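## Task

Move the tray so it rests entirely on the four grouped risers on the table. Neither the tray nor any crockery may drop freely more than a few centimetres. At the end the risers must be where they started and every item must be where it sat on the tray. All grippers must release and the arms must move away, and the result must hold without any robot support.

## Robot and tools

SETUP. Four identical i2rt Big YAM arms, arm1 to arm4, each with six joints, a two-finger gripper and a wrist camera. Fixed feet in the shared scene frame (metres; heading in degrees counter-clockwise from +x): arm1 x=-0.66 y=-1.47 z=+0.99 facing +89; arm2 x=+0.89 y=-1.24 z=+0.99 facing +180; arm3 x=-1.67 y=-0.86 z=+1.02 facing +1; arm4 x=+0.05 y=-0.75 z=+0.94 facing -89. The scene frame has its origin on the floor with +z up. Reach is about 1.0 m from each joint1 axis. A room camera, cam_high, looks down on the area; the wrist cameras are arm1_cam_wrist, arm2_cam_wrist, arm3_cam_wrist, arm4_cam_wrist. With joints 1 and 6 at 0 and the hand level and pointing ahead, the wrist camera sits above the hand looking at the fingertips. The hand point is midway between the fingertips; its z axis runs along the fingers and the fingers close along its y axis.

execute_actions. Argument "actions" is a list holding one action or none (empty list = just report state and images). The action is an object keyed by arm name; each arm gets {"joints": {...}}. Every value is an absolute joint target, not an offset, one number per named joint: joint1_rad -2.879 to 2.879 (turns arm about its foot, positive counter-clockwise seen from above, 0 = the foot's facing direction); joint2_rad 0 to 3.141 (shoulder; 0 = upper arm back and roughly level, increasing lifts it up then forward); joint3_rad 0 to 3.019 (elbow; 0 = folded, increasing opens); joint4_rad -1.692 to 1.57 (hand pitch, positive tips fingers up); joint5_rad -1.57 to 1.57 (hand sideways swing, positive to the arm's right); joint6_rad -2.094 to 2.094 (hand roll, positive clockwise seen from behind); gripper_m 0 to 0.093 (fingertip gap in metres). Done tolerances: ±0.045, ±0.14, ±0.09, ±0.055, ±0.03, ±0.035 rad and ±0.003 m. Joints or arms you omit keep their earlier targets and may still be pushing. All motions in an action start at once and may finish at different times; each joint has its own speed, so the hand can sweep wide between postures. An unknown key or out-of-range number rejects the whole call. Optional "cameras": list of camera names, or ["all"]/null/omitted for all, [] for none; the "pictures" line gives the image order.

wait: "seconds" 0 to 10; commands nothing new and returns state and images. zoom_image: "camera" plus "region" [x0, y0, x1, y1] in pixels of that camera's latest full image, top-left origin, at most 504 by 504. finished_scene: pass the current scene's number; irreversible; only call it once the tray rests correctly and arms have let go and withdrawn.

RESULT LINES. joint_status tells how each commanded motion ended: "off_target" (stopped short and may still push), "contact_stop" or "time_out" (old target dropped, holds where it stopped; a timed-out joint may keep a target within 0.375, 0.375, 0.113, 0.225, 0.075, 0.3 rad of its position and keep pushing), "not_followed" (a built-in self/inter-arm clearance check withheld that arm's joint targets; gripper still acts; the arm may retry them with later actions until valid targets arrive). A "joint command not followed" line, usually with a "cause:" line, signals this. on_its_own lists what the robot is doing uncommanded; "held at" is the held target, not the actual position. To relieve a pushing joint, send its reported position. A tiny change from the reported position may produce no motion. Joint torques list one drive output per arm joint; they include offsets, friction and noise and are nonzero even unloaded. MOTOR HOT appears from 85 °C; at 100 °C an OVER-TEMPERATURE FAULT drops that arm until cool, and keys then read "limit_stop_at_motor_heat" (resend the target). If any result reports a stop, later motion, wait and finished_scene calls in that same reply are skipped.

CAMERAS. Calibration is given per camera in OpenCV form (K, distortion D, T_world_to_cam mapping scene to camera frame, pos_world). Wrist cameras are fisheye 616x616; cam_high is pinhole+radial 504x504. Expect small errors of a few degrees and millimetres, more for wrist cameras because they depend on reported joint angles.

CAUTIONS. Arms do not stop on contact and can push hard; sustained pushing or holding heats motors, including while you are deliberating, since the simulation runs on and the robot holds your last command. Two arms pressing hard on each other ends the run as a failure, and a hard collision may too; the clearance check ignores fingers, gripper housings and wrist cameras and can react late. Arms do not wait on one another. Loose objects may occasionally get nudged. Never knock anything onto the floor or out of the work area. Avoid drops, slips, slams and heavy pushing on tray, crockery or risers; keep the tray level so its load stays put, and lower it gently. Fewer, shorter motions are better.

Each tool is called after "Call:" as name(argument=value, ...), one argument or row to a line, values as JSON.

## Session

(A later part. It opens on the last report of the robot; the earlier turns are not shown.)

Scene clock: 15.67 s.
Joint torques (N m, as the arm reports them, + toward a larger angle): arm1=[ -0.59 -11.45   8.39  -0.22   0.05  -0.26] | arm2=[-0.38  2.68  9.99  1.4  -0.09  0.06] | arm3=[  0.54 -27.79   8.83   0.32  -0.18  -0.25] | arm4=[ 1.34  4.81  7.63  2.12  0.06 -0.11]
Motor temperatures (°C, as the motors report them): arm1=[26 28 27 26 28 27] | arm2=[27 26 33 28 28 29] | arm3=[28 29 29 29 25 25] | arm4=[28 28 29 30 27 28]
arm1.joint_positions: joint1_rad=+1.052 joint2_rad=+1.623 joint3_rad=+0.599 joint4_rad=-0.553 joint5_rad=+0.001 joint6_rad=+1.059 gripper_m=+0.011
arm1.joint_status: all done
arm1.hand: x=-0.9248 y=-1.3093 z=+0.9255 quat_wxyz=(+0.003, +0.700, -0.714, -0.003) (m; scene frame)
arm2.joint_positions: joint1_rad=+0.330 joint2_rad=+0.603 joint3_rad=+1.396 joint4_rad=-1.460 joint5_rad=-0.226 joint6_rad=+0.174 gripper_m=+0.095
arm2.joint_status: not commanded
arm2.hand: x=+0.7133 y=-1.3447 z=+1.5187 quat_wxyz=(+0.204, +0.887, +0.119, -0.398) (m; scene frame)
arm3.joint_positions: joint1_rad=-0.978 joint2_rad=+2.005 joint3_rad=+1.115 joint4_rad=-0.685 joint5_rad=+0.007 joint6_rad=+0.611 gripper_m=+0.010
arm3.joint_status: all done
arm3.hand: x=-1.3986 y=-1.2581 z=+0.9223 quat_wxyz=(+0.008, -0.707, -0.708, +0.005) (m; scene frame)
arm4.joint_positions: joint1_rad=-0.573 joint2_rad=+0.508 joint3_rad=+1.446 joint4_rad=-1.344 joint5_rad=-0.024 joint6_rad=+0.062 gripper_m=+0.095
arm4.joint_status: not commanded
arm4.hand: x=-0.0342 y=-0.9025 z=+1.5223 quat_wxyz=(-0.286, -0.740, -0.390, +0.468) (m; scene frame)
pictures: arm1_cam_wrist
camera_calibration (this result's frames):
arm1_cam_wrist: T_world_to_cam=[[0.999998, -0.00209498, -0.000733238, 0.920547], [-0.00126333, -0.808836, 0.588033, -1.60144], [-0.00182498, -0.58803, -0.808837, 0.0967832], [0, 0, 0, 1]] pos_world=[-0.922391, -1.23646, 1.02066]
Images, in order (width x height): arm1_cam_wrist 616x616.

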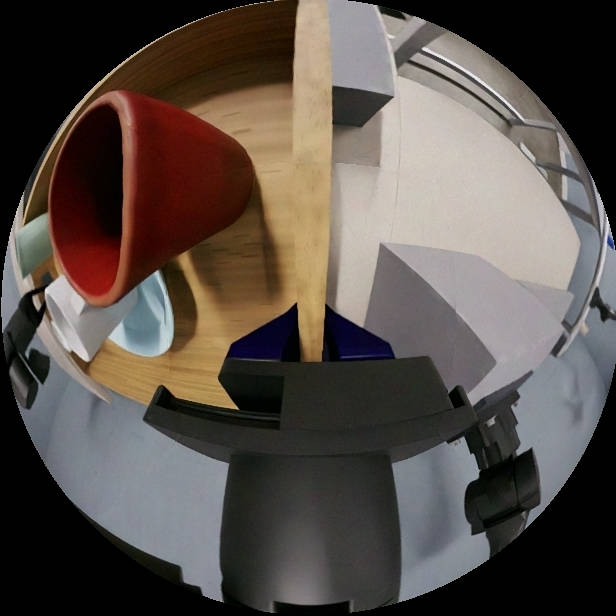

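Call:
execute_actions(
  actions=[
    {"arm1":{"joints":{"joint1_rad":0.84,"joint2_rad":1.675,"joint3_rad":0.772,"joint4_rad":-0.603,"joint6_rad":0.822}},"arm3":{"joints":{"joint1_rad":-0.857,"joint2_rad":1.828,"joint3_rad":0.985,"joint4_rad":-0.615,"joint6_rad":0.714}}},
  ],
  cameras=[],
)

Call:
execute_actions(
  actions=[
    {"arm1":{"joints":{"joint1_rad":0.675,"joint2_rad":1.765,"joint3_rad":0.93,"joint4_rad":-0.661,"joint6_rad":0.657}},"arm3":{"joints":{"joint1_rad":-0.697,"joint2_rad":1.755,"joint3_rad":0.833,"joint4_rad":-0.547,"joint6_rad":0.874}}},
  ],
  cameras=[],
)

Call:
execute_actions(
  actions=[
    {"arm1":{"joints":{"joint1_rad":0.551,"joint2_rad":1.866,"joint3_rad":1.124,"joint4_rad":-0.74,"joint6_rad":0.533}},"arm3":{"joints":{"joint1_rad":-0.498,"joint2_rad":1.702,"joint3_rad":0.724,"joint4_rad":-0.50,"joint6_rad":1.073}}},
  ],
  cameras=["arm1_cam_wrist","arm3_cam_wrist"],
)

Scene clock: 17.00 s.
Joint torques (N m, as the arm reports them, + toward a larger angle): arm1=[  0.44 -14.25   8.18  -0.07  -0.06  -0.11] | arm2=[-0.36  2.85 10.04  1.4  -0.1   0.05] | arm3=[  0.63 -24.66   8.85   0.43  -0.38  -0.1 ] | arm4=[ 1.36  4.86  7.63  2.13  0.06 -0.11]
Motor temperatures (°C, as the motors report them): arm1=[26 28 28 26 28 27] | arm2=[27 26 33 28 28 29] | arm3=[28 29 29 29 25 25] | arm4=[28 28 29 30 27 28]
arm1.joint_positions: joint1_rad=+0.829 joint2_rad=+1.697 joint3_rad=+0.716 joint4_rad=-0.593 joint5_rad=+0.002 joint6_rad=+0.831 gripper_m=+0.011
arm1.joint_status: all done
arm1.hand: x=-0.9144 y=-1.2259 z=+0.9267 quat_wxyz=(+0.004, +0.702, -0.712, -0.004) (m; scene frame)
arm2.joint_positions: joint1_rad=+0.330 joint2_rad=+0.603 joint3_rad=+1.396 joint4_rad=-1.460 joint5_rad=-0.226 joint6_rad=+0.174 gripper_m=+0.095
arm2.joint_status: not commanded
arm2.hand: x=+0.7133 y=-1.3447 z=+1.5187 quat_wxyz=(+0.204, +0.887, +0.119, -0.398) (m; scene frame)
arm3.joint_positions: joint1_rad=-0.855 joint2_rad=+1.905 joint3_rad=+0.937 joint4_rad=-0.614 joint5_rad=+0.012 joint6_rad=+0.728 gripper_m=+0.010
arm3.joint_status: all done
arm3.hand: x=-1.3916 y=-1.1793 z=+0.9256 quat_wxyz=(+0.011, -0.705, -0.709, +0.008) (m; scene frame)
arm4.joint_positions: joint1_rad=-0.573 joint2_rad=+0.508 joint3_rad=+1.446 joint4_rad=-1.344 joint5_rad=-0.024 joint6_rad=+0.062 gripper_m=+0.095
arm4.joint_status: not commanded
arm4.hand: x=-0.0342 y=-0.9025 z=+1.5223 quat_wxyz=(-0.286, -0.740, -0.390, +0.468) (m; scene frame)
pictures: none
No camera images: the call's "cameras" was empty. Leave "cameras" out to get every camera's image.

Scene clock: 18.07 s.
Joint torques (N m, as the arm reports them, + toward a larger angle): arm1=[  1.31 -16.97   8.52   0.06   0.14  -0.06] | arm2=[-0.39  2.74 10.    1.42 -0.1   0.07] | arm3=[  0.57 -21.34   8.37   0.48  -0.27  -0.11] | arm4=[ 1.32  4.83  7.62  2.12  0.06 -0.11]
Motor temperatures (°C, as the motors report them): arm1=[26 28 28 26 28 27] | arm2=[27 26 33 28 28 29] | arm3=[28 29 30 29 25 25] | arm4=[28 28 29 30 27 28]
arm1.joint_positions: joint1_rad=+0.659 joint2_rad=+1.796 joint3_rad=+0.876 joint4_rad=-0.654 joint5_rad=-0.001 joint6_rad=+0.661 gripper_m=+0.011
arm1.joint_status: all done
arm1.hand: x=-0.9031 y=-1.1431 z=+0.9271 quat_wxyz=(+0.005, +0.701, -0.713, -0.004) (m; scene frame)
arm2.joint_positions: joint1_rad=+0.330 joint2_rad=+0.603 joint3_rad=+1.396 joint4_rad=-1.460 joint5_rad=-0.226 joint6_rad=+0.174 gripper_m=+0.095
arm2.joint_status: not commanded
arm2.hand: x=+0.7133 y=-1.3447 z=+1.5187 quat_wxyz=(+0.204, +0.887, +0.119, -0.398) (m; scene frame)
arm3.joint_positions: joint1_rad=-0.694 joint2_rad=+1.823 joint3_rad=+0.785 joint4_rad=-0.548 joint5_rad=+0.009 joint6_rad=+0.889 gripper_m=+0.010
arm3.joint_status: all done
arm3.hand: x=-1.3844 y=-1.0973 z=+0.9259 quat_wxyz=(+0.012, -0.705, -0.710, +0.007) (m; scene frame)
arm4.joint_positions: joint1_rad=-0.573 joint2_rad=+0.508 joint3_rad=+1.446 joint4_rad=-1.344 joint5_rad=-0.024 joint6_rad=+0.062 gripper_m=+0.095
arm4.joint_status: not commanded
arm4.hand: x=-0.0342 y=-0.9025 z=+1.5223 quat_wxyz=(-0.286, -0.740, -0.390, +0.468) (m; scene frame)
pictures: none
No camera images: the call's "cameras" was empty. Leave "cameras" out to get every camera's image.

Scene clock: 19.13 s.
Joint torques (N m, as the arm reports them, + toward a larger angle): arm1=[ -0.4  -21.45   9.59   0.13   0.28  -0.02] | arm2=[-0.4   2.8  10.01  1.39 -0.09  0.05] | arm3=[  0.62 -19.3    7.67   0.45  -0.26  -0.1 ] | arm4=[ 1.36  4.85  7.62  2.13  0.06 -0.11]
Motor temperatures (°C, as the motors report them): arm1=[26 28 28 26 28 27] | arm2=[27 26 33 28 28 29] | arm3=[28 29 30 29 25 25] | arm4=[28 28 29 30 27 28]
arm1.joint_positions: joint1_rad=+0.534 joint2_rad=+1.902 joint3_rad=+1.061 joint4_rad=-0.732 joint5_rad=-0.004 joint6_rad=+0.533 gripper_m=+0.011
arm1.joint_status: all done
arm1.hand: x=-0.8912 y=-1.0640 z=+0.9279 quat_wxyz=(+0.007, +0.703, -0.711, -0.005) (m; scene frame)
arm2.joint_positions: joint1_rad=+0.330 joint2_rad=+0.603 joint3_rad=+1.396 joint4_rad=-1.460 joint5_rad=-0.226 joint6_rad=+0.174 gripper_m=+0.095
arm2.joint_status: not commanded
arm2.hand: x=+0.7133 y=-1.3447 z=+1.5187 quat_wxyz=(+0.204, +0.887, +0.119, -0.398) (m; scene frame)
arm3.joint_positions: joint1_rad=-0.496 joint2_rad=+1.765 joint3_rad=+0.681 joint4_rad=-0.500 joint5_rad=+0.010 joint6_rad=+1.086 gripper_m=+0.010
arm3.joint_status: all done
arm3.hand: x=-1.3759 y=-1.0193 z=+0.9260 quat_wxyz=(+0.010, -0.704, -0.710, +0.009) (m; scene frame)
arm4.joint_positions: joint1_rad=-0.573 joint2_rad=+0.508 joint3_rad=+1.446 joint4_rad=-1.344 joint5_rad=-0.024 joint6_rad=+0.062 gripper_m=+0.095
arm4.joint_status: not commanded
arm4.hand: x=-0.0342 y=-0.9025 z=+1.5223 quat_wxyz=(-0.286, -0.740, -0.390, +0.468) (m; scene frame)
pictures: arm1_cam_wrist, arm3_cam_wrist
camera_calibration (this result's frames):
arm1_cam_wrist: T_world_to_cam=[[0.999944, 0.00631525, -0.00845799, 0.903489], [0.010092, -0.806828, 0.5907, -1.39464], [-0.00309373, -0.590752, -0.806847, 0.237162], [0, 0, 0, 1]] pos_world=[-0.88863, -0.990836, 1.02281]
arm3_cam_wrist: T_world_to_cam=[[-0.99974, -0.0105303, 0.0202057, -1.4013], [0.00356174, 0.803669, 0.595066, 0.278531], [-0.0225049, 0.594984, -0.803423, 1.44341], [0, 0, 0, 1]] pos_world=[-1.36944, -1.09741, 1.02223]
Images, in order (width x height): arm1_cam_wrist 616x616, arm3_cam_wrist 616x616.

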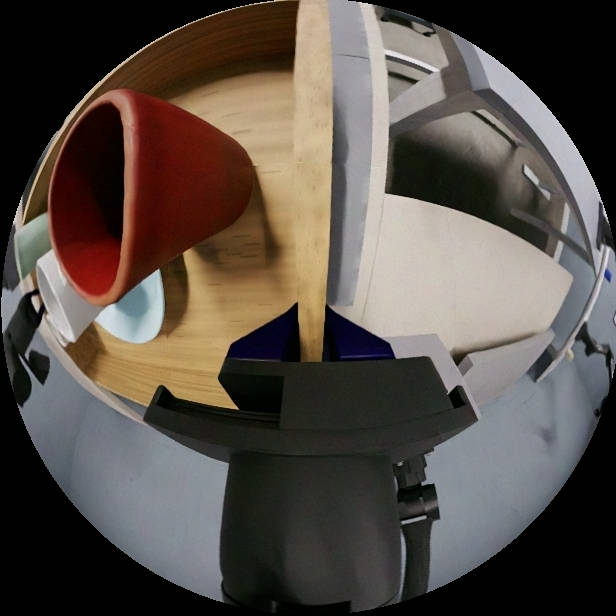

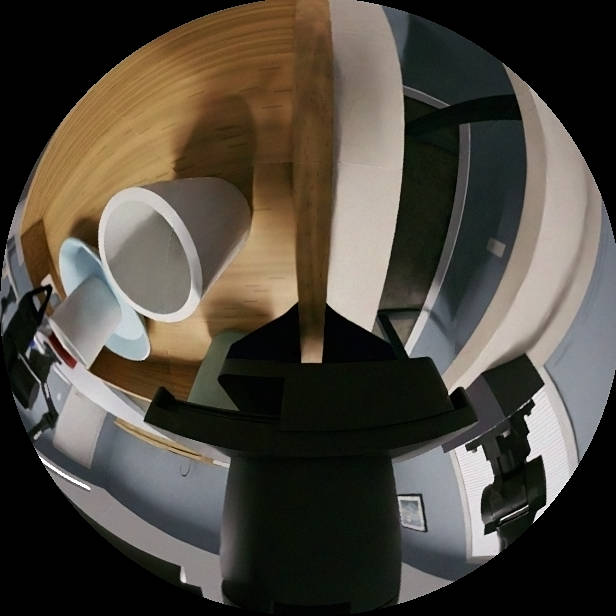

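Call:
execute_actions(
  actions=[
    {"arm1":{"joints":{"joint1_rad":0.475,"joint2_rad":1.942,"joint3_rad":1.262,"joint4_rad":-0.80,"joint6_rad":0.46}},"arm3":{"joints":{"joint1_rad":-0.347,"joint2_rad":1.672,"joint3_rad":0.662,"joint4_rad":-0.462,"joint6_rad":1.232}}},
  ],
  cameras=[],
)

Call:
execute_actions(
  actions=[
    {"arm1":{"joints":{"joint1_rad":0.42,"joint2_rad":2.018,"joint3_rad":1.415,"joint4_rad":-0.867,"joint6_rad":0.405}},"arm3":{"joints":{"joint1_rad":-0.19,"joint6_rad":1.39}}},
  ],
  cameras=[],
)

Call:
execute_actions(
  actions=[
    {"arm1":{"joints":{"joint1_rad":0.374,"joint2_rad":2.10,"joint3_rad":1.585,"joint4_rad":-0.943,"joint6_rad":0.36}},"arm3":{"joints":{"joint1_rad":-0.031,"joint6_rad":1.548}}},
  ],
  cameras=["arm1_cam_wrist","arm3_cam_wrist","cam_high"],
)

Scene clock: 20.67 s.
Joint torques (N m, as the arm reports them, + toward a larger angle): arm1=[ -1.34 -22.44  10.21  -0.12   0.43  -0.13] | arm2=[-0.29  2.77 10.03  1.42 -0.09  0.05] | arm3=[  0.93 -18.88   6.62   0.67  -0.24  -0.01] | arm4=[ 1.34  4.81  7.62  2.13  0.06 -0.11]
Motor temperatures (°C, as the motors report them): arm1=[26 28 29 26 28 27] | arm2=[27 26 33 28 28 29] | arm3=[28 29 30 29 25 25] | arm4=[28 28 29 30 27 28]
arm1.joint_positions: joint1_rad=+0.471 joint2_rad=+1.980 joint3_rad=+1.193 joint4_rad=-0.790 joint5_rad=-0.009 joint6_rad=+0.474 gripper_m=+0.011
arm1.joint_status: all done
arm1.hand: x=-0.8840 y=-1.0150 z=+0.9267 quat_wxyz=(+0.010, +0.701, -0.713, -0.004) (m; scene frame)
arm2.joint_positions: joint1_rad=+0.330 joint2_rad=+0.603 joint3_rad=+1.396 joint4_rad=-1.460 joint5_rad=-0.226 joint6_rad=+0.174 gripper_m=+0.095
arm2.joint_status: not commanded
arm2.hand: x=+0.7133 y=-1.3447 z=+1.5187 quat_wxyz=(+0.204, +0.887, +0.119, -0.398) (m; scene frame)
arm3.joint_positions: joint1_rad=-0.348 joint2_rad=+1.738 joint3_rad=+0.630 joint4_rad=-0.468 joint5_rad=+0.009 joint6_rad=+1.238 gripper_m=+0.010
arm3.joint_status: all done
arm3.hand: x=-1.3708 y=-0.9687 z=+0.9258 quat_wxyz=(+0.005, -0.706, -0.708, +0.007) (m; scene frame)
arm4.joint_positions: joint1_rad=-0.573 joint2_rad=+0.508 joint3_rad=+1.446 joint4_rad=-1.344 joint5_rad=-0.024 joint6_rad=+0.062 gripper_m=+0.095
arm4.joint_status: not commanded
arm4.hand: x=-0.0342 y=-0.9025 z=+1.5223 quat_wxyz=(-0.286, -0.740, -0.390, +0.468) (m; scene frame)
pictures: none
No camera images: the call's "cameras" was empty. Leave "cameras" out to get every camera's image.

Scene clock: 21.70 s.
Joint torques (N m, as the arm reports them, + toward a larger angle): arm1=[  0.28 -24.54  11.27  -0.1    0.38  -0.08] | arm2=[-0.3   2.79 10.    1.39 -0.09  0.05] | arm3=[  1.09 -18.58   6.79   0.58  -0.29   0.02] | arm4=[ 1.34  4.81  7.63  2.12  0.07 -0.11]
Motor temperatures (°C, as the motors report them): arm1=[26 29 30 26 28 27] | arm2=[27 26 33 28 28 29] | arm3=[28 29 29 29 25 25] | arm4=[28 28 29 30 27 28]
arm1.joint_positions: joint1_rad=+0.409 joint2_rad=+2.060 joint3_rad=+1.333 joint4_rad=-0.857 joint5_rad=-0.008 joint6_rad=+0.410 gripper_m=+0.011
arm1.joint_status: all done
arm1.hand: x=-0.8705 y=-0.9658 z=+0.9252 quat_wxyz=(+0.011, +0.702, -0.712, -0.001) (m; scene frame)
arm2.joint_positions: joint1_rad=+0.330 joint2_rad=+0.603 joint3_rad=+1.396 joint4_rad=-1.460 joint5_rad=-0.226 joint6_rad=+0.174 gripper_m=+0.095
arm2.joint_status: not commanded
arm2.hand: x=+0.7133 y=-1.3447 z=+1.5187 quat_wxyz=(+0.204, +0.887, +0.119, -0.398) (m; scene frame)
arm3.joint_positions: joint1_rad=-0.192 joint2_rad=+1.738 joint3_rad=+0.627 joint4_rad=-0.466 joint5_rad=+0.011 joint6_rad=+1.394 gripper_m=+0.010
arm3.joint_status: all done
arm3.hand: x=-1.3592 y=-0.9201 z=+0.9255 quat_wxyz=(+0.004, -0.706, -0.709, +0.008) (m; scene frame)
arm4.joint_positions: joint1_rad=-0.573 joint2_rad=+0.508 joint3_rad=+1.446 joint4_rad=-1.344 joint5_rad=-0.024 joint6_rad=+0.062 gripper_m=+0.095
arm4.joint_status: not commanded
arm4.hand: x=-0.0342 y=-0.9025 z=+1.5223 quat_wxyz=(-0.286, -0.740, -0.390, +0.468) (m; scene frame)
pictures: none
No camera images: the call's "cameras" was empty. Leave "cameras" out to get every camera's image.

Scene clock: 22.73 s.
Joint torques (N m, as the arm reports them, + toward a larger angle): arm1=[  0.78 -26.28  12.23   0.05   0.31  -0.15] | arm2=[-0.26  2.78 10.02  1.41 -0.09  0.05] | arm3=[  1.15 -18.71   6.93   0.57  -0.25   0.  ] | arm4=[ 1.37  4.82  7.63  2.13  0.07 -0.11]
Motor temperatures (°C, as the motors report them): arm1=[26 29 30 26 28 27] | arm2=[27 26 33 28 28 29] | arm3=[28 29 29 29 25 25] | arm4=[28 28 29 30 27 28]
arm1.joint_positions: joint1_rad=+0.366 joint2_rad=+2.147 joint3_rad=+1.498 joint4_rad=-0.933 joint5_rad=-0.008 joint6_rad=+0.369 gripper_m=+0.011
arm1.joint_status: all done
arm1.hand: x=-0.8644 y=-0.9152 z=+0.9266 quat_wxyz=(+0.010, +0.701, -0.713, -0.002) (m; scene frame)
arm2.joint_positions: joint1_rad=+0.330 joint2_rad=+0.603 joint3_rad=+1.396 joint4_rad=-1.460 joint5_rad=-0.226 joint6_rad=+0.174 gripper_m=+0.095
arm2.joint_status: not commanded
arm2.hand: x=+0.7133 y=-1.3447 z=+1.5187 quat_wxyz=(+0.204, +0.887, +0.119, -0.398) (m; scene frame)
arm3.joint_positions: joint1_rad=-0.033 joint2_rad=+1.738 joint3_rad=+0.626 joint4_rad=-0.466 joint5_rad=+0.010 joint6_rad=+1.554 gripper_m=+0.010
arm3.joint_status: all done
arm3.hand: x=-1.3550 y=-0.8693 z=+0.9254 quat_wxyz=(+0.004, -0.706, -0.708, +0.008) (m; scene frame)
arm4.joint_positions: joint1_rad=-0.573 joint2_rad=+0.508 joint3_rad=+1.446 joint4_rad=-1.344 joint5_rad=-0.024 joint6_rad=+0.062 gripper_m=+0.095
arm4.joint_status: not commanded
arm4.hand: x=-0.0342 y=-0.9025 z=+1.5223 quat_wxyz=(-0.286, -0.740, -0.390, +0.468) (m; scene frame)
pictures: arm1_cam_wrist, arm3_cam_wrist, cam_high
camera_calibration (this result's frames):
arm1_cam_wrist: T_world_to_cam=[[0.999947, 0.00289572, -0.00988855, 0.873952], [0.00822778, -0.80211, 0.59712, -1.27728], [-0.00620261, -0.59717, -0.802091, 0.311119], [0, 0, 0, 1]] pos_world=[-0.861467, -0.841258, 1.02088]
arm3_cam_wrist: T_world_to_cam=[[-0.999924, -0.00629324, 0.0105779, -1.36642], [0.00114427, 0.808153, 0.588972, 0.164573], [-0.0122551, 0.588939, -0.808084, 1.36706], [0, 0, 0, 1]] pos_world=[-1.34975, -0.946714, 1.02222]
Images, in order (width x height): arm1_cam_wrist 616x616, arm3_cam_wrist 616x616, cam_high 504x504.

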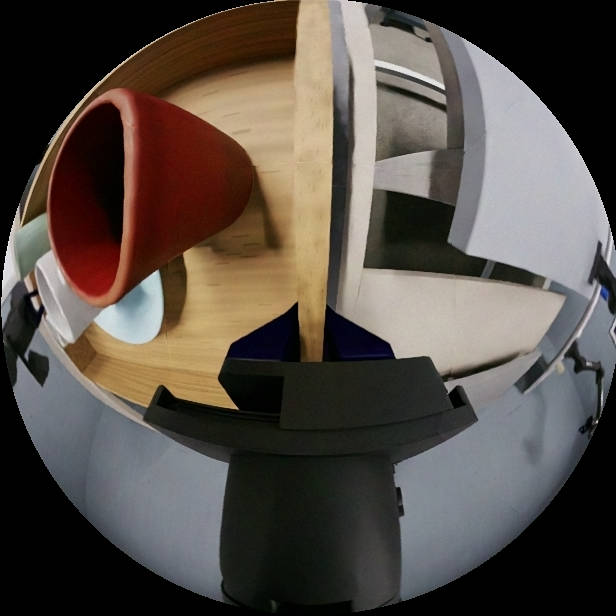

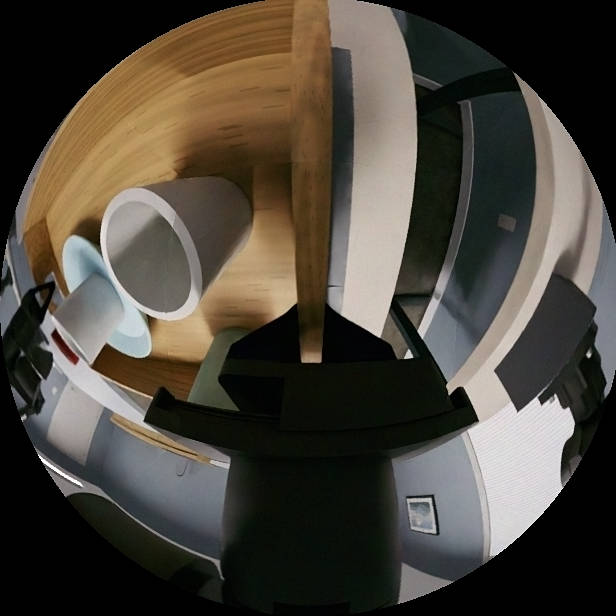

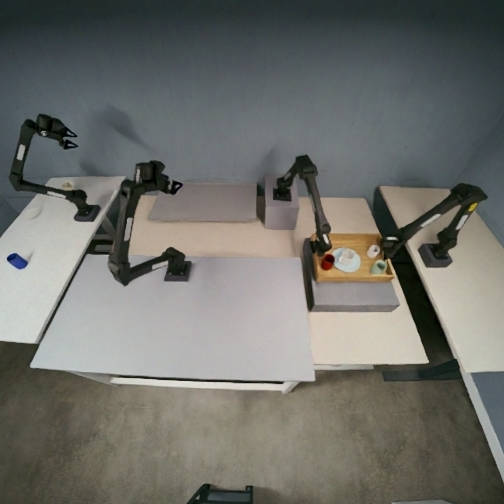

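Call:
execute_actions(
  actions=[
    {"arm1":{"joints":{"joint2_rad":2.16,"joint4_rad":-0.87}},"arm3":{"joints":{"joint2_rad":1.815,"joint4_rad":-0.345}}},
  ],
  cameras=[],
)

Call:
execute_actions(
  actions=[
    {"arm1":{"joints":{"joint2_rad":2.195,"joint4_rad":-0.84}},"arm3":{"joints":{"joint2_rad":1.875,"joint4_rad":-0.285}}},
  ],
  cameras=["arm1_cam_wrist","arm3_cam_wrist"],
)

Scene clock: 23.83 s.
Joint torques (N m, as the arm reports them, + toward a larger angle): arm1=[ -0.07 -25.89  11.86   0.87   0.02  -0.16] | arm2=[-0.39  2.87 10.    1.4  -0.1   0.05] | arm3=[  1.02 -17.87   5.96   0.59   0.28  -0.02] | arm4=[ 1.38  4.81  7.62  2.13  0.06 -0.11]
Motor temperatures (°C, as the motors report them): arm1=[26 29 31 26 28 27] | arm2=[27 26 34 28 28 29] | arm3=[28 29 29 29 25 25] | arm4=[28 28 29 30 27 28]
arm1.joint_positions: joint1_rad=+0.368 joint2_rad=+2.194 joint3_rad=+1.499 joint4_rad=-0.877 joint5_rad=+0.001 joint6_rad=+0.371 gripper_m=+0.011
arm1.joint_status: all done
arm1.hand: x=-0.8658 y=-0.9109 z=+0.9000 quat_wxyz=(+0.005, +0.701, -0.713, -0.005) (m; scene frame)
arm2.joint_positions: joint1_rad=+0.330 joint2_rad=+0.603 joint3_rad=+1.396 joint4_rad=-1.460 joint5_rad=-0.226 joint6_rad=+0.174 gripper_m=+0.095
arm2.joint_status: not commanded
arm2.hand: x=+0.7133 y=-1.3447 z=+1.5187 quat_wxyz=(+0.204, +0.887, +0.119, -0.398) (m; scene frame)
arm3.joint_positions: joint1_rad=-0.033 joint2_rad=+1.862 joint3_rad=+0.626 joint4_rad=-0.350 joint5_rad=-0.005 joint6_rad=+1.554 gripper_m=+0.010
arm3.joint_status: all done
arm3.hand: x=-1.3575 y=-0.8665 z=+0.8881 quat_wxyz=(+0.013, -0.706, -0.708, +0.006) (m; scene frame)
arm4.joint_positions: joint1_rad=-0.573 joint2_rad=+0.508 joint3_rad=+1.446 joint4_rad=-1.344 joint5_rad=-0.024 joint6_rad=+0.062 gripper_m=+0.095
arm4.joint_status: not commanded
arm4.hand: x=-0.0342 y=-0.9025 z=+1.5223 quat_wxyz=(-0.286, -0.740, -0.390, +0.468) (m; scene frame)
pictures: none
No camera images: the call's "cameras" was empty. Leave "cameras" out to get every camera's image.

Scene clock: 24.43 s.
Joint torques (N m, as the arm reports them, + toward a larger angle): arm1=[  0.34 -23.51  11.73   1.35  -0.31  -0.07] | arm2=[-0.29  2.82 10.02  1.4  -0.09  0.05] | arm3=[  1.11 -13.81   5.79   1.93   0.42   0.03] | arm4=[ 1.35  4.8   7.63  2.12  0.06 -0.11]
Motor temperatures (°C, as the motors report them): arm1=[26 29 31 26 28 27] | arm2=[27 26 34 28 28 29] | arm3=[28 29 29 29 25 25] | arm4=[28 28 29 30 27 28]
arm1.joint_positions: joint1_rad=+0.368 joint2_rad=+2.206 joint3_rad=+1.499 joint4_rad=-0.859 joint5_rad=+0.011 joint6_rad=+0.369 gripper_m=+0.011
arm1.joint_status: all done
arm1.hand: x=-0.8648 y=-0.9086 z=+0.8932 quat_wxyz=(-0.002, +0.702, -0.712, -0.006) (m; scene frame)
arm2.joint_positions: joint1_rad=+0.330 joint2_rad=+0.603 joint3_rad=+1.396 joint4_rad=-1.460 joint5_rad=-0.226 joint6_rad=+0.174 gripper_m=+0.095
arm2.joint_status: not commanded
arm2.hand: x=+0.7133 y=-1.3447 z=+1.5187 quat_wxyz=(+0.204, +0.887, +0.119, -0.398) (m; scene frame)
arm3.joint_positions: joint1_rad=-0.033 joint2_rad=+1.880 joint3_rad=+0.626 joint4_rad=-0.324 joint5_rad=-0.009 joint6_rad=+1.550 gripper_m=+0.010
arm3.joint_status: all done
arm3.hand: x=-1.3558 y=-0.8658 z=+0.8828 quat_wxyz=(+0.011, -0.705, -0.710, +0.001) (m; scene frame)
arm4.joint_positions: joint1_rad=-0.573 joint2_rad=+0.508 joint3_rad=+1.446 joint4_rad=-1.344 joint5_rad=-0.024 joint6_rad=+0.062 gripper_m=+0.095
arm4.joint_status: not commanded
arm4.hand: x=-0.0342 y=-0.9025 z=+1.5223 quat_wxyz=(-0.286, -0.740, -0.390, +0.468) (m; scene frame)
pictures: arm1_cam_wrist, arm3_cam_wrist
camera_calibration (this result's frames):
arm1_cam_wrist: T_world_to_cam=[[0.999988, 0.00422088, 0.00240957, 0.864213], [0.00204419, -0.815052, 0.579384, -1.25338], [0.00440944, -0.579372, -0.815051, 0.32525], [0, 0, 0, 1]] pos_world=[-0.863075, -0.836777, 0.9892]
arm3_cam_wrist: T_world_to_cam=[[-0.999894, -0.00959843, 0.0109168, -1.36987], [-0.00105012, 0.796733, 0.604331, 0.160439], [-0.0144984, 0.604256, -0.796659, 1.33072], [0, 0, 0, 1]] pos_world=[-1.35026, -0.945071, 0.978127]
Images, in order (width x height): arm1_cam_wrist 616x616, arm3_cam_wrist 616x616.

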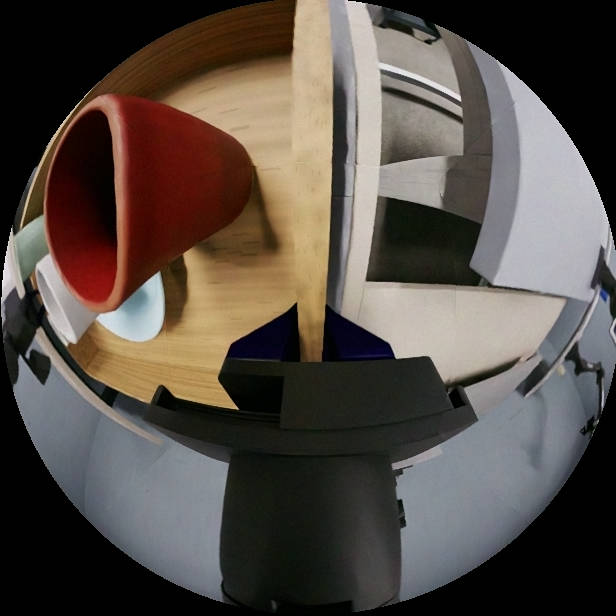

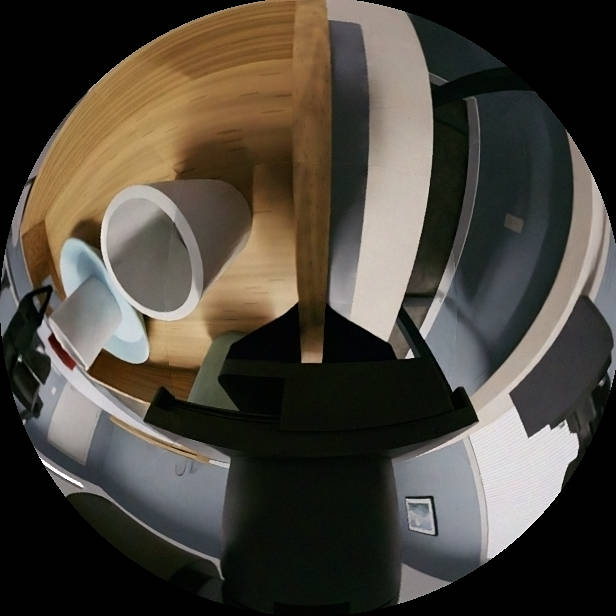

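Call:
execute_actions(
  actions=[
    {"arm1":{"joints":{"joint2_rad":2.21,"joint3_rad":1.51,"joint4_rad":-0.86,"gripper_m":0.05}},"arm3":{"joints":{"joint3_rad":0.635,"joint4_rad":-0.32,"gripper_m":0.05}}},
  ],
  cameras=[],
)

Call:
execute_actions(
  actions=[
    {"arm1":{"joints":{"joint2_rad":2.11,"joint4_rad":-0.97}},"arm3":{"joints":{"joint2_rad":1.75,"joint4_rad":-0.445}}},
  ],
  cameras=[],
)

Call:
execute_actions(
  actions=[
    {"arm1":{"joints":{"joint2_rad":1.85,"joint4_rad":-1.23}},"arm3":{"joints":{"joint2_rad":1.42,"joint3_rad":0.68,"joint4_rad":-0.82}}},
  ],
  cameras=["arm1_cam_wrist","arm3_cam_wrist","cam_high"],
)

Scene clock: 25.40 s.
Joint torques (N m, as the arm reports them, + toward a larger angle): arm1=[  0.65 -21.64   6.7    0.38   0.06  -0.15] | arm2=[-0.35  2.79 10.04  1.39 -0.1   0.05] | arm3=[  1.1  -13.87   3.8    0.6    0.19   0.03] | arm4=[ 1.37  4.83  7.63  2.13  0.06 -0.11]
Motor temperatures (°C, as the motors report them): arm1=[26 29 31 26 28 27] | arm2=[27 26 34 28 28 29] | arm3=[28 29 29 29 25 25] | arm4=[28 28 29 30 27 28]
arm1.joint_positions: joint1_rad=+0.368 joint2_rad=+2.206 joint3_rad=+1.503 joint4_rad=-0.859 joint5_rad=+0.003 joint6_rad=+0.369 gripper_m=+0.050
arm1.joint_status: all done
arm1.hand: x=-0.8669 y=-0.9073 z=+0.8943 quat_wxyz=(+0.002, +0.702, -0.712, -0.009) (m; scene frame)
arm2.joint_positions: joint1_rad=+0.330 joint2_rad=+0.603 joint3_rad=+1.396 joint4_rad=-1.460 joint5_rad=-0.226 joint6_rad=+0.174 gripper_m=+0.095
arm2.joint_status: not commanded
arm2.hand: x=+0.7133 y=-1.3447 z=+1.5187 quat_wxyz=(+0.204, +0.887, +0.119, -0.398) (m; scene frame)
arm3.joint_positions: joint1_rad=-0.033 joint2_rad=+1.879 joint3_rad=+0.626 joint4_rad=-0.324 joint5_rad=-0.003 joint6_rad=+1.550 gripper_m=+0.050
arm3.joint_status: all done
arm3.hand: x=-1.3554 y=-0.8670 z=+0.8830 quat_wxyz=(+0.008, -0.705, -0.710, +0.003) (m; scene frame)
arm4.joint_positions: joint1_rad=-0.573 joint2_rad=+0.508 joint3_rad=+1.446 joint4_rad=-1.344 joint5_rad=-0.024 joint6_rad=+0.062 gripper_m=+0.095
arm4.joint_status: not commanded
arm4.hand: x=-0.0342 y=-0.9025 z=+1.5223 quat_wxyz=(-0.286, -0.740, -0.390, +0.468) (m; scene frame)
pictures: none
No camera images: the call's "cameras" was empty. Leave "cameras" out to get every camera's image.

Scene clock: 26.40 s.
Joint torques (N m, as the arm reports them, + toward a larger angle): arm1=[  0.28 -21.79   7.18  -0.19  -0.03  -0.17] | arm2=[-0.38  2.71 10.    1.37 -0.1   0.06] | arm3=[  1.1  -11.47   5.05  -0.02   0.19   0.02] | arm4=[ 1.36  4.8   7.62  2.14  0.06 -0.11]
Motor temperatures (°C, as the motors report them): arm1=[26 30 31 26 28 27] | arm2=[27 26 34 28 28 29] | arm3=[28 28 29 29 25 25] | arm4=[28 28 29 30 27 28]
arm1.joint_positions: joint1_rad=+0.368 joint2_rad=+2.105 joint3_rad=+1.503 joint4_rad=-0.958 joint5_rad=+0.003 joint6_rad=+0.369 gripper_m=+0.050
arm1.joint_status: all done
arm1.hand: x=-0.8646 y=-0.9113 z=+0.9518 quat_wxyz=(+0.001, +0.702, -0.712, -0.010) (m; scene frame)
arm2.joint_positions: joint1_rad=+0.330 joint2_rad=+0.603 joint3_rad=+1.396 joint4_rad=-1.460 joint5_rad=-0.226 joint6_rad=+0.174 gripper_m=+0.095
arm2.joint_status: not commanded
arm2.hand: x=+0.7133 y=-1.3447 z=+1.5187 quat_wxyz=(+0.204, +0.887, +0.119, -0.398) (m; scene frame)
arm3.joint_positions: joint1_rad=-0.033 joint2_rad=+1.737 joint3_rad=+0.626 joint4_rad=-0.431 joint5_rad=-0.003 joint6_rad=+1.550 gripper_m=+0.050
arm3.joint_status: all done
arm3.hand: x=-1.3461 y=-0.8673 z=+0.9256 quat_wxyz=(-0.004, -0.705, -0.710, -0.009) (m; scene frame)
arm4.joint_positions: joint1_rad=-0.573 joint2_rad=+0.508 joint3_rad=+1.446 joint4_rad=-1.344 joint5_rad=-0.024 joint6_rad=+0.062 gripper_m=+0.095
arm4.joint_status: not commanded
arm4.hand: x=-0.0342 y=-0.9025 z=+1.5223 quat_wxyz=(-0.286, -0.740, -0.390, +0.468) (m; scene frame)
pictures: none
No camera images: the call's "cameras" was empty. Leave "cameras" out to get every camera's image.

Scene clock: 27.57 s.
Joint torques (N m, as the arm reports them, + toward a larger angle): arm1=[ -0.47 -15.73   8.32  -0.1    0.    -0.12] | arm2=[-0.35  2.75 10.01  1.4  -0.09  0.05] | arm3=[ 1.09 -8.53  8.56 -0.07  0.19  0.03] | arm4=[ 1.35  4.81  7.62  2.13  0.06 -0.11]
Motor temperatures (°C, as the motors report them): arm1=[26 30 31 26 28 27] | arm2=[27 26 34 28 28 29] | arm3=[28 28 29 29 25 25] | arm4=[28 28 29 30 27 28]
arm1.joint_positions: joint1_rad=+0.368 joint2_rad=+1.816 joint3_rad=+1.503 joint4_rad=-1.218 joint5_rad=+0.003 joint6_rad=+0.369 gripper_m=+0.050
arm1.joint_status: all done
arm1.hand: x=-0.8492 y=-0.9470 z=+1.1100 quat_wxyz=(-0.005, +0.702, -0.712, -0.023) (m; scene frame)
arm2.joint_positions: joint1_rad=+0.330 joint2_rad=+0.603 joint3_rad=+1.396 joint4_rad=-1.460 joint5_rad=-0.226 joint6_rad=+0.174 gripper_m=+0.095
arm2.joint_status: not commanded
arm2.hand: x=+0.7133 y=-1.3447 z=+1.5187 quat_wxyz=(+0.204, +0.887, +0.119, -0.398) (m; scene frame)
arm3.joint_positions: joint1_rad=-0.033 joint2_rad=+1.406 joint3_rad=+0.657 joint4_rad=-0.806 joint5_rad=-0.002 joint6_rad=+1.550 gripper_m=+0.050
arm3.joint_status: all done
arm3.hand: x=-1.3629 y=-0.8675 z=+1.0304 quat_wxyz=(+0.000, -0.705, -0.710, -0.004) (m; scene frame)
arm4.joint_positions: joint1_rad=-0.573 joint2_rad=+0.508 joint3_rad=+1.446 joint4_rad=-1.344 joint5_rad=-0.024 joint6_rad=+0.062 gripper_m=+0.095
arm4.joint_status: not commanded
arm4.hand: x=-0.0342 y=-0.9025 z=+1.5223 quat_wxyz=(-0.286, -0.740, -0.390, +0.468) (m; scene frame)
pictures: arm1_cam_wrist, arm3_cam_wrist, cam_high
camera_calibration (this result's frames):
arm1_cam_wrist: T_world_to_cam=[[0.999834, 0.00424768, -0.0177337, 0.870495], [0.0133762, -0.831796, 0.55492, -1.38936], [-0.0123937, -0.555065, -0.831714, 0.506876], [0, 0, 0, 1]] pos_world=[-0.845484, -0.87801, 1.208]
arm3_cam_wrist: T_world_to_cam=[[-0.99988, -0.00955096, -0.0121873, -1.35477], [-0.0149456, 0.801053, 0.598407, 0.0634924], [0.00404729, 0.598518, -0.801099, 1.4741], [0, 0, 0, 1]] pos_world=[-1.35963, -0.946075, 1.1264]
Images, in order (width x height): arm1_cam_wrist 616x616, arm3_cam_wrist 616x616, cam_high 504x504.

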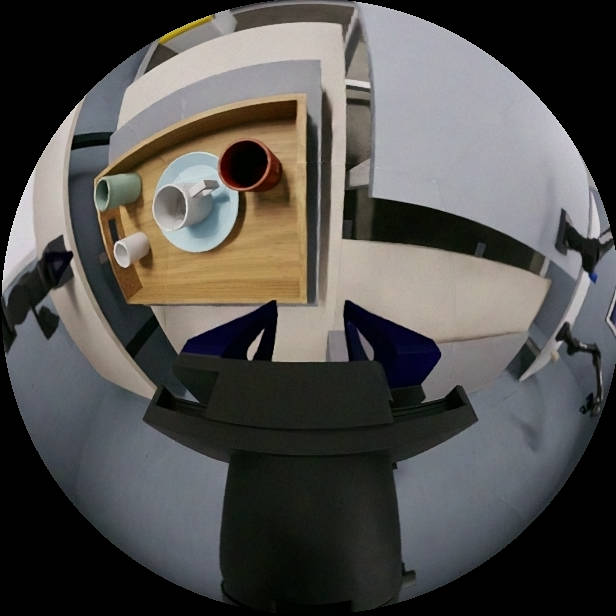

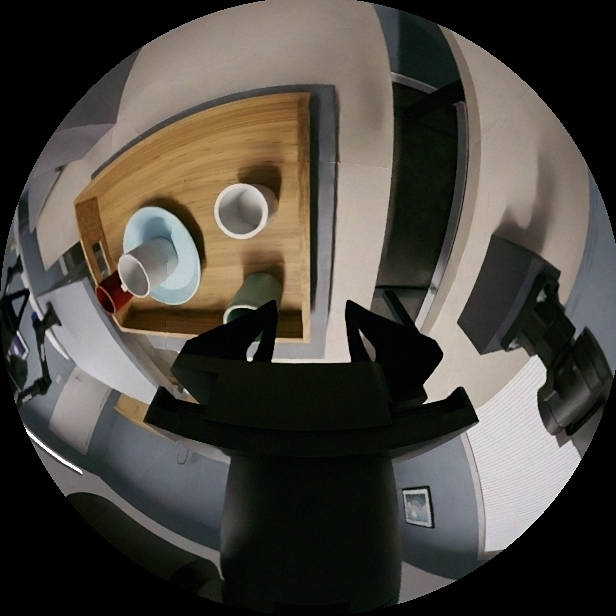

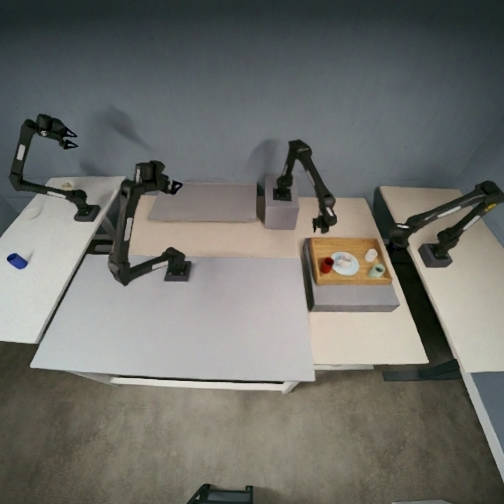

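Call:
execute_actions(
  actions=[
    {"arm1":{"joints":{"joint1_rad":-0.2,"joint2_rad":1.3}},"arm3":{"joints":{"joint2_rad":0.8,"joint3_rad":0.9,"joint4_rad":-1.4}}},
  ],
  cameras=["cam_high"],
)

Call:
finished_scene(
  scene=2,
)

Scene clock: 29.23 s.
Joint torques (N m, as the arm reports them, + toward a larger angle): arm1=[-0.09 -9.59  9.19  1.08  0.   -0.18] | arm2=[-0.31  2.71 10.01  1.4  -0.1   0.05] | arm3=[ 1.05 -1.76 10.56  0.4   0.18  0.  ] | arm4=[ 1.34  4.8   7.63  2.13  0.07 -0.11]
Motor temperatures (°C, as the motors report them): arm1=[26 30 31 26 28 27] | arm2=[27 26 34 28 28 29] | arm3=[28 28 30 29 25 25] | arm4=[28 28 29 30 27 28]
arm1.joint_positions: joint1_rad=-0.212 joint2_rad=+1.282 joint3_rad=+1.503 joint4_rad=-1.219 joint5_rad=+0.003 joint6_rad=+0.369 gripper_m=+0.050
arm1.joint_status: all done
arm1.hand: x=-0.5447 y=-0.9938 z=+1.3774 quat_wxyz=(-0.180, +0.448, -0.849, -0.217) (m; scene frame)
arm2.joint_positions: joint1_rad=+0.330 joint2_rad=+0.603 joint3_rad=+1.396 joint4_rad=-1.460 joint5_rad=-0.226 joint6_rad=+0.174 gripper_m=+0.095
arm2.joint_status: not commanded
arm2.hand: x=+0.7133 y=-1.3447 z=+1.5187 quat_wxyz=(+0.204, +0.887, +0.119, -0.398) (m; scene frame)
arm3.joint_positions: joint1_rad=-0.033 joint2_rad=+0.792 joint3_rad=+0.886 joint4_rad=-1.386 joint5_rad=-0.002 joint6_rad=+1.550 gripper_m=+0.050
arm3.joint_status: all done
arm3.hand: x=-1.4185 y=-0.8678 z=+1.2690 quat_wxyz=(-0.094, -0.698, -0.703, -0.096) (m; scene frame)
arm4.joint_positions: joint1_rad=-0.573 joint2_rad=+0.508 joint3_rad=+1.446 joint4_rad=-1.344 joint5_rad=-0.024 joint6_rad=+0.062 gripper_m=+0.095
arm4.joint_status: not commanded
arm4.hand: x=-0.0342 y=-0.9025 z=+1.5223 quat_wxyz=(-0.286, -0.740, -0.390, +0.468) (m; scene frame)
pictures: cam_high
Images, in order (width x height): cam_high 504x504.

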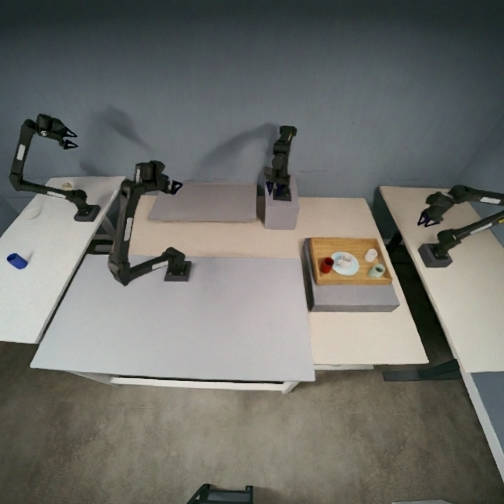

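The scene is finished: the task was done.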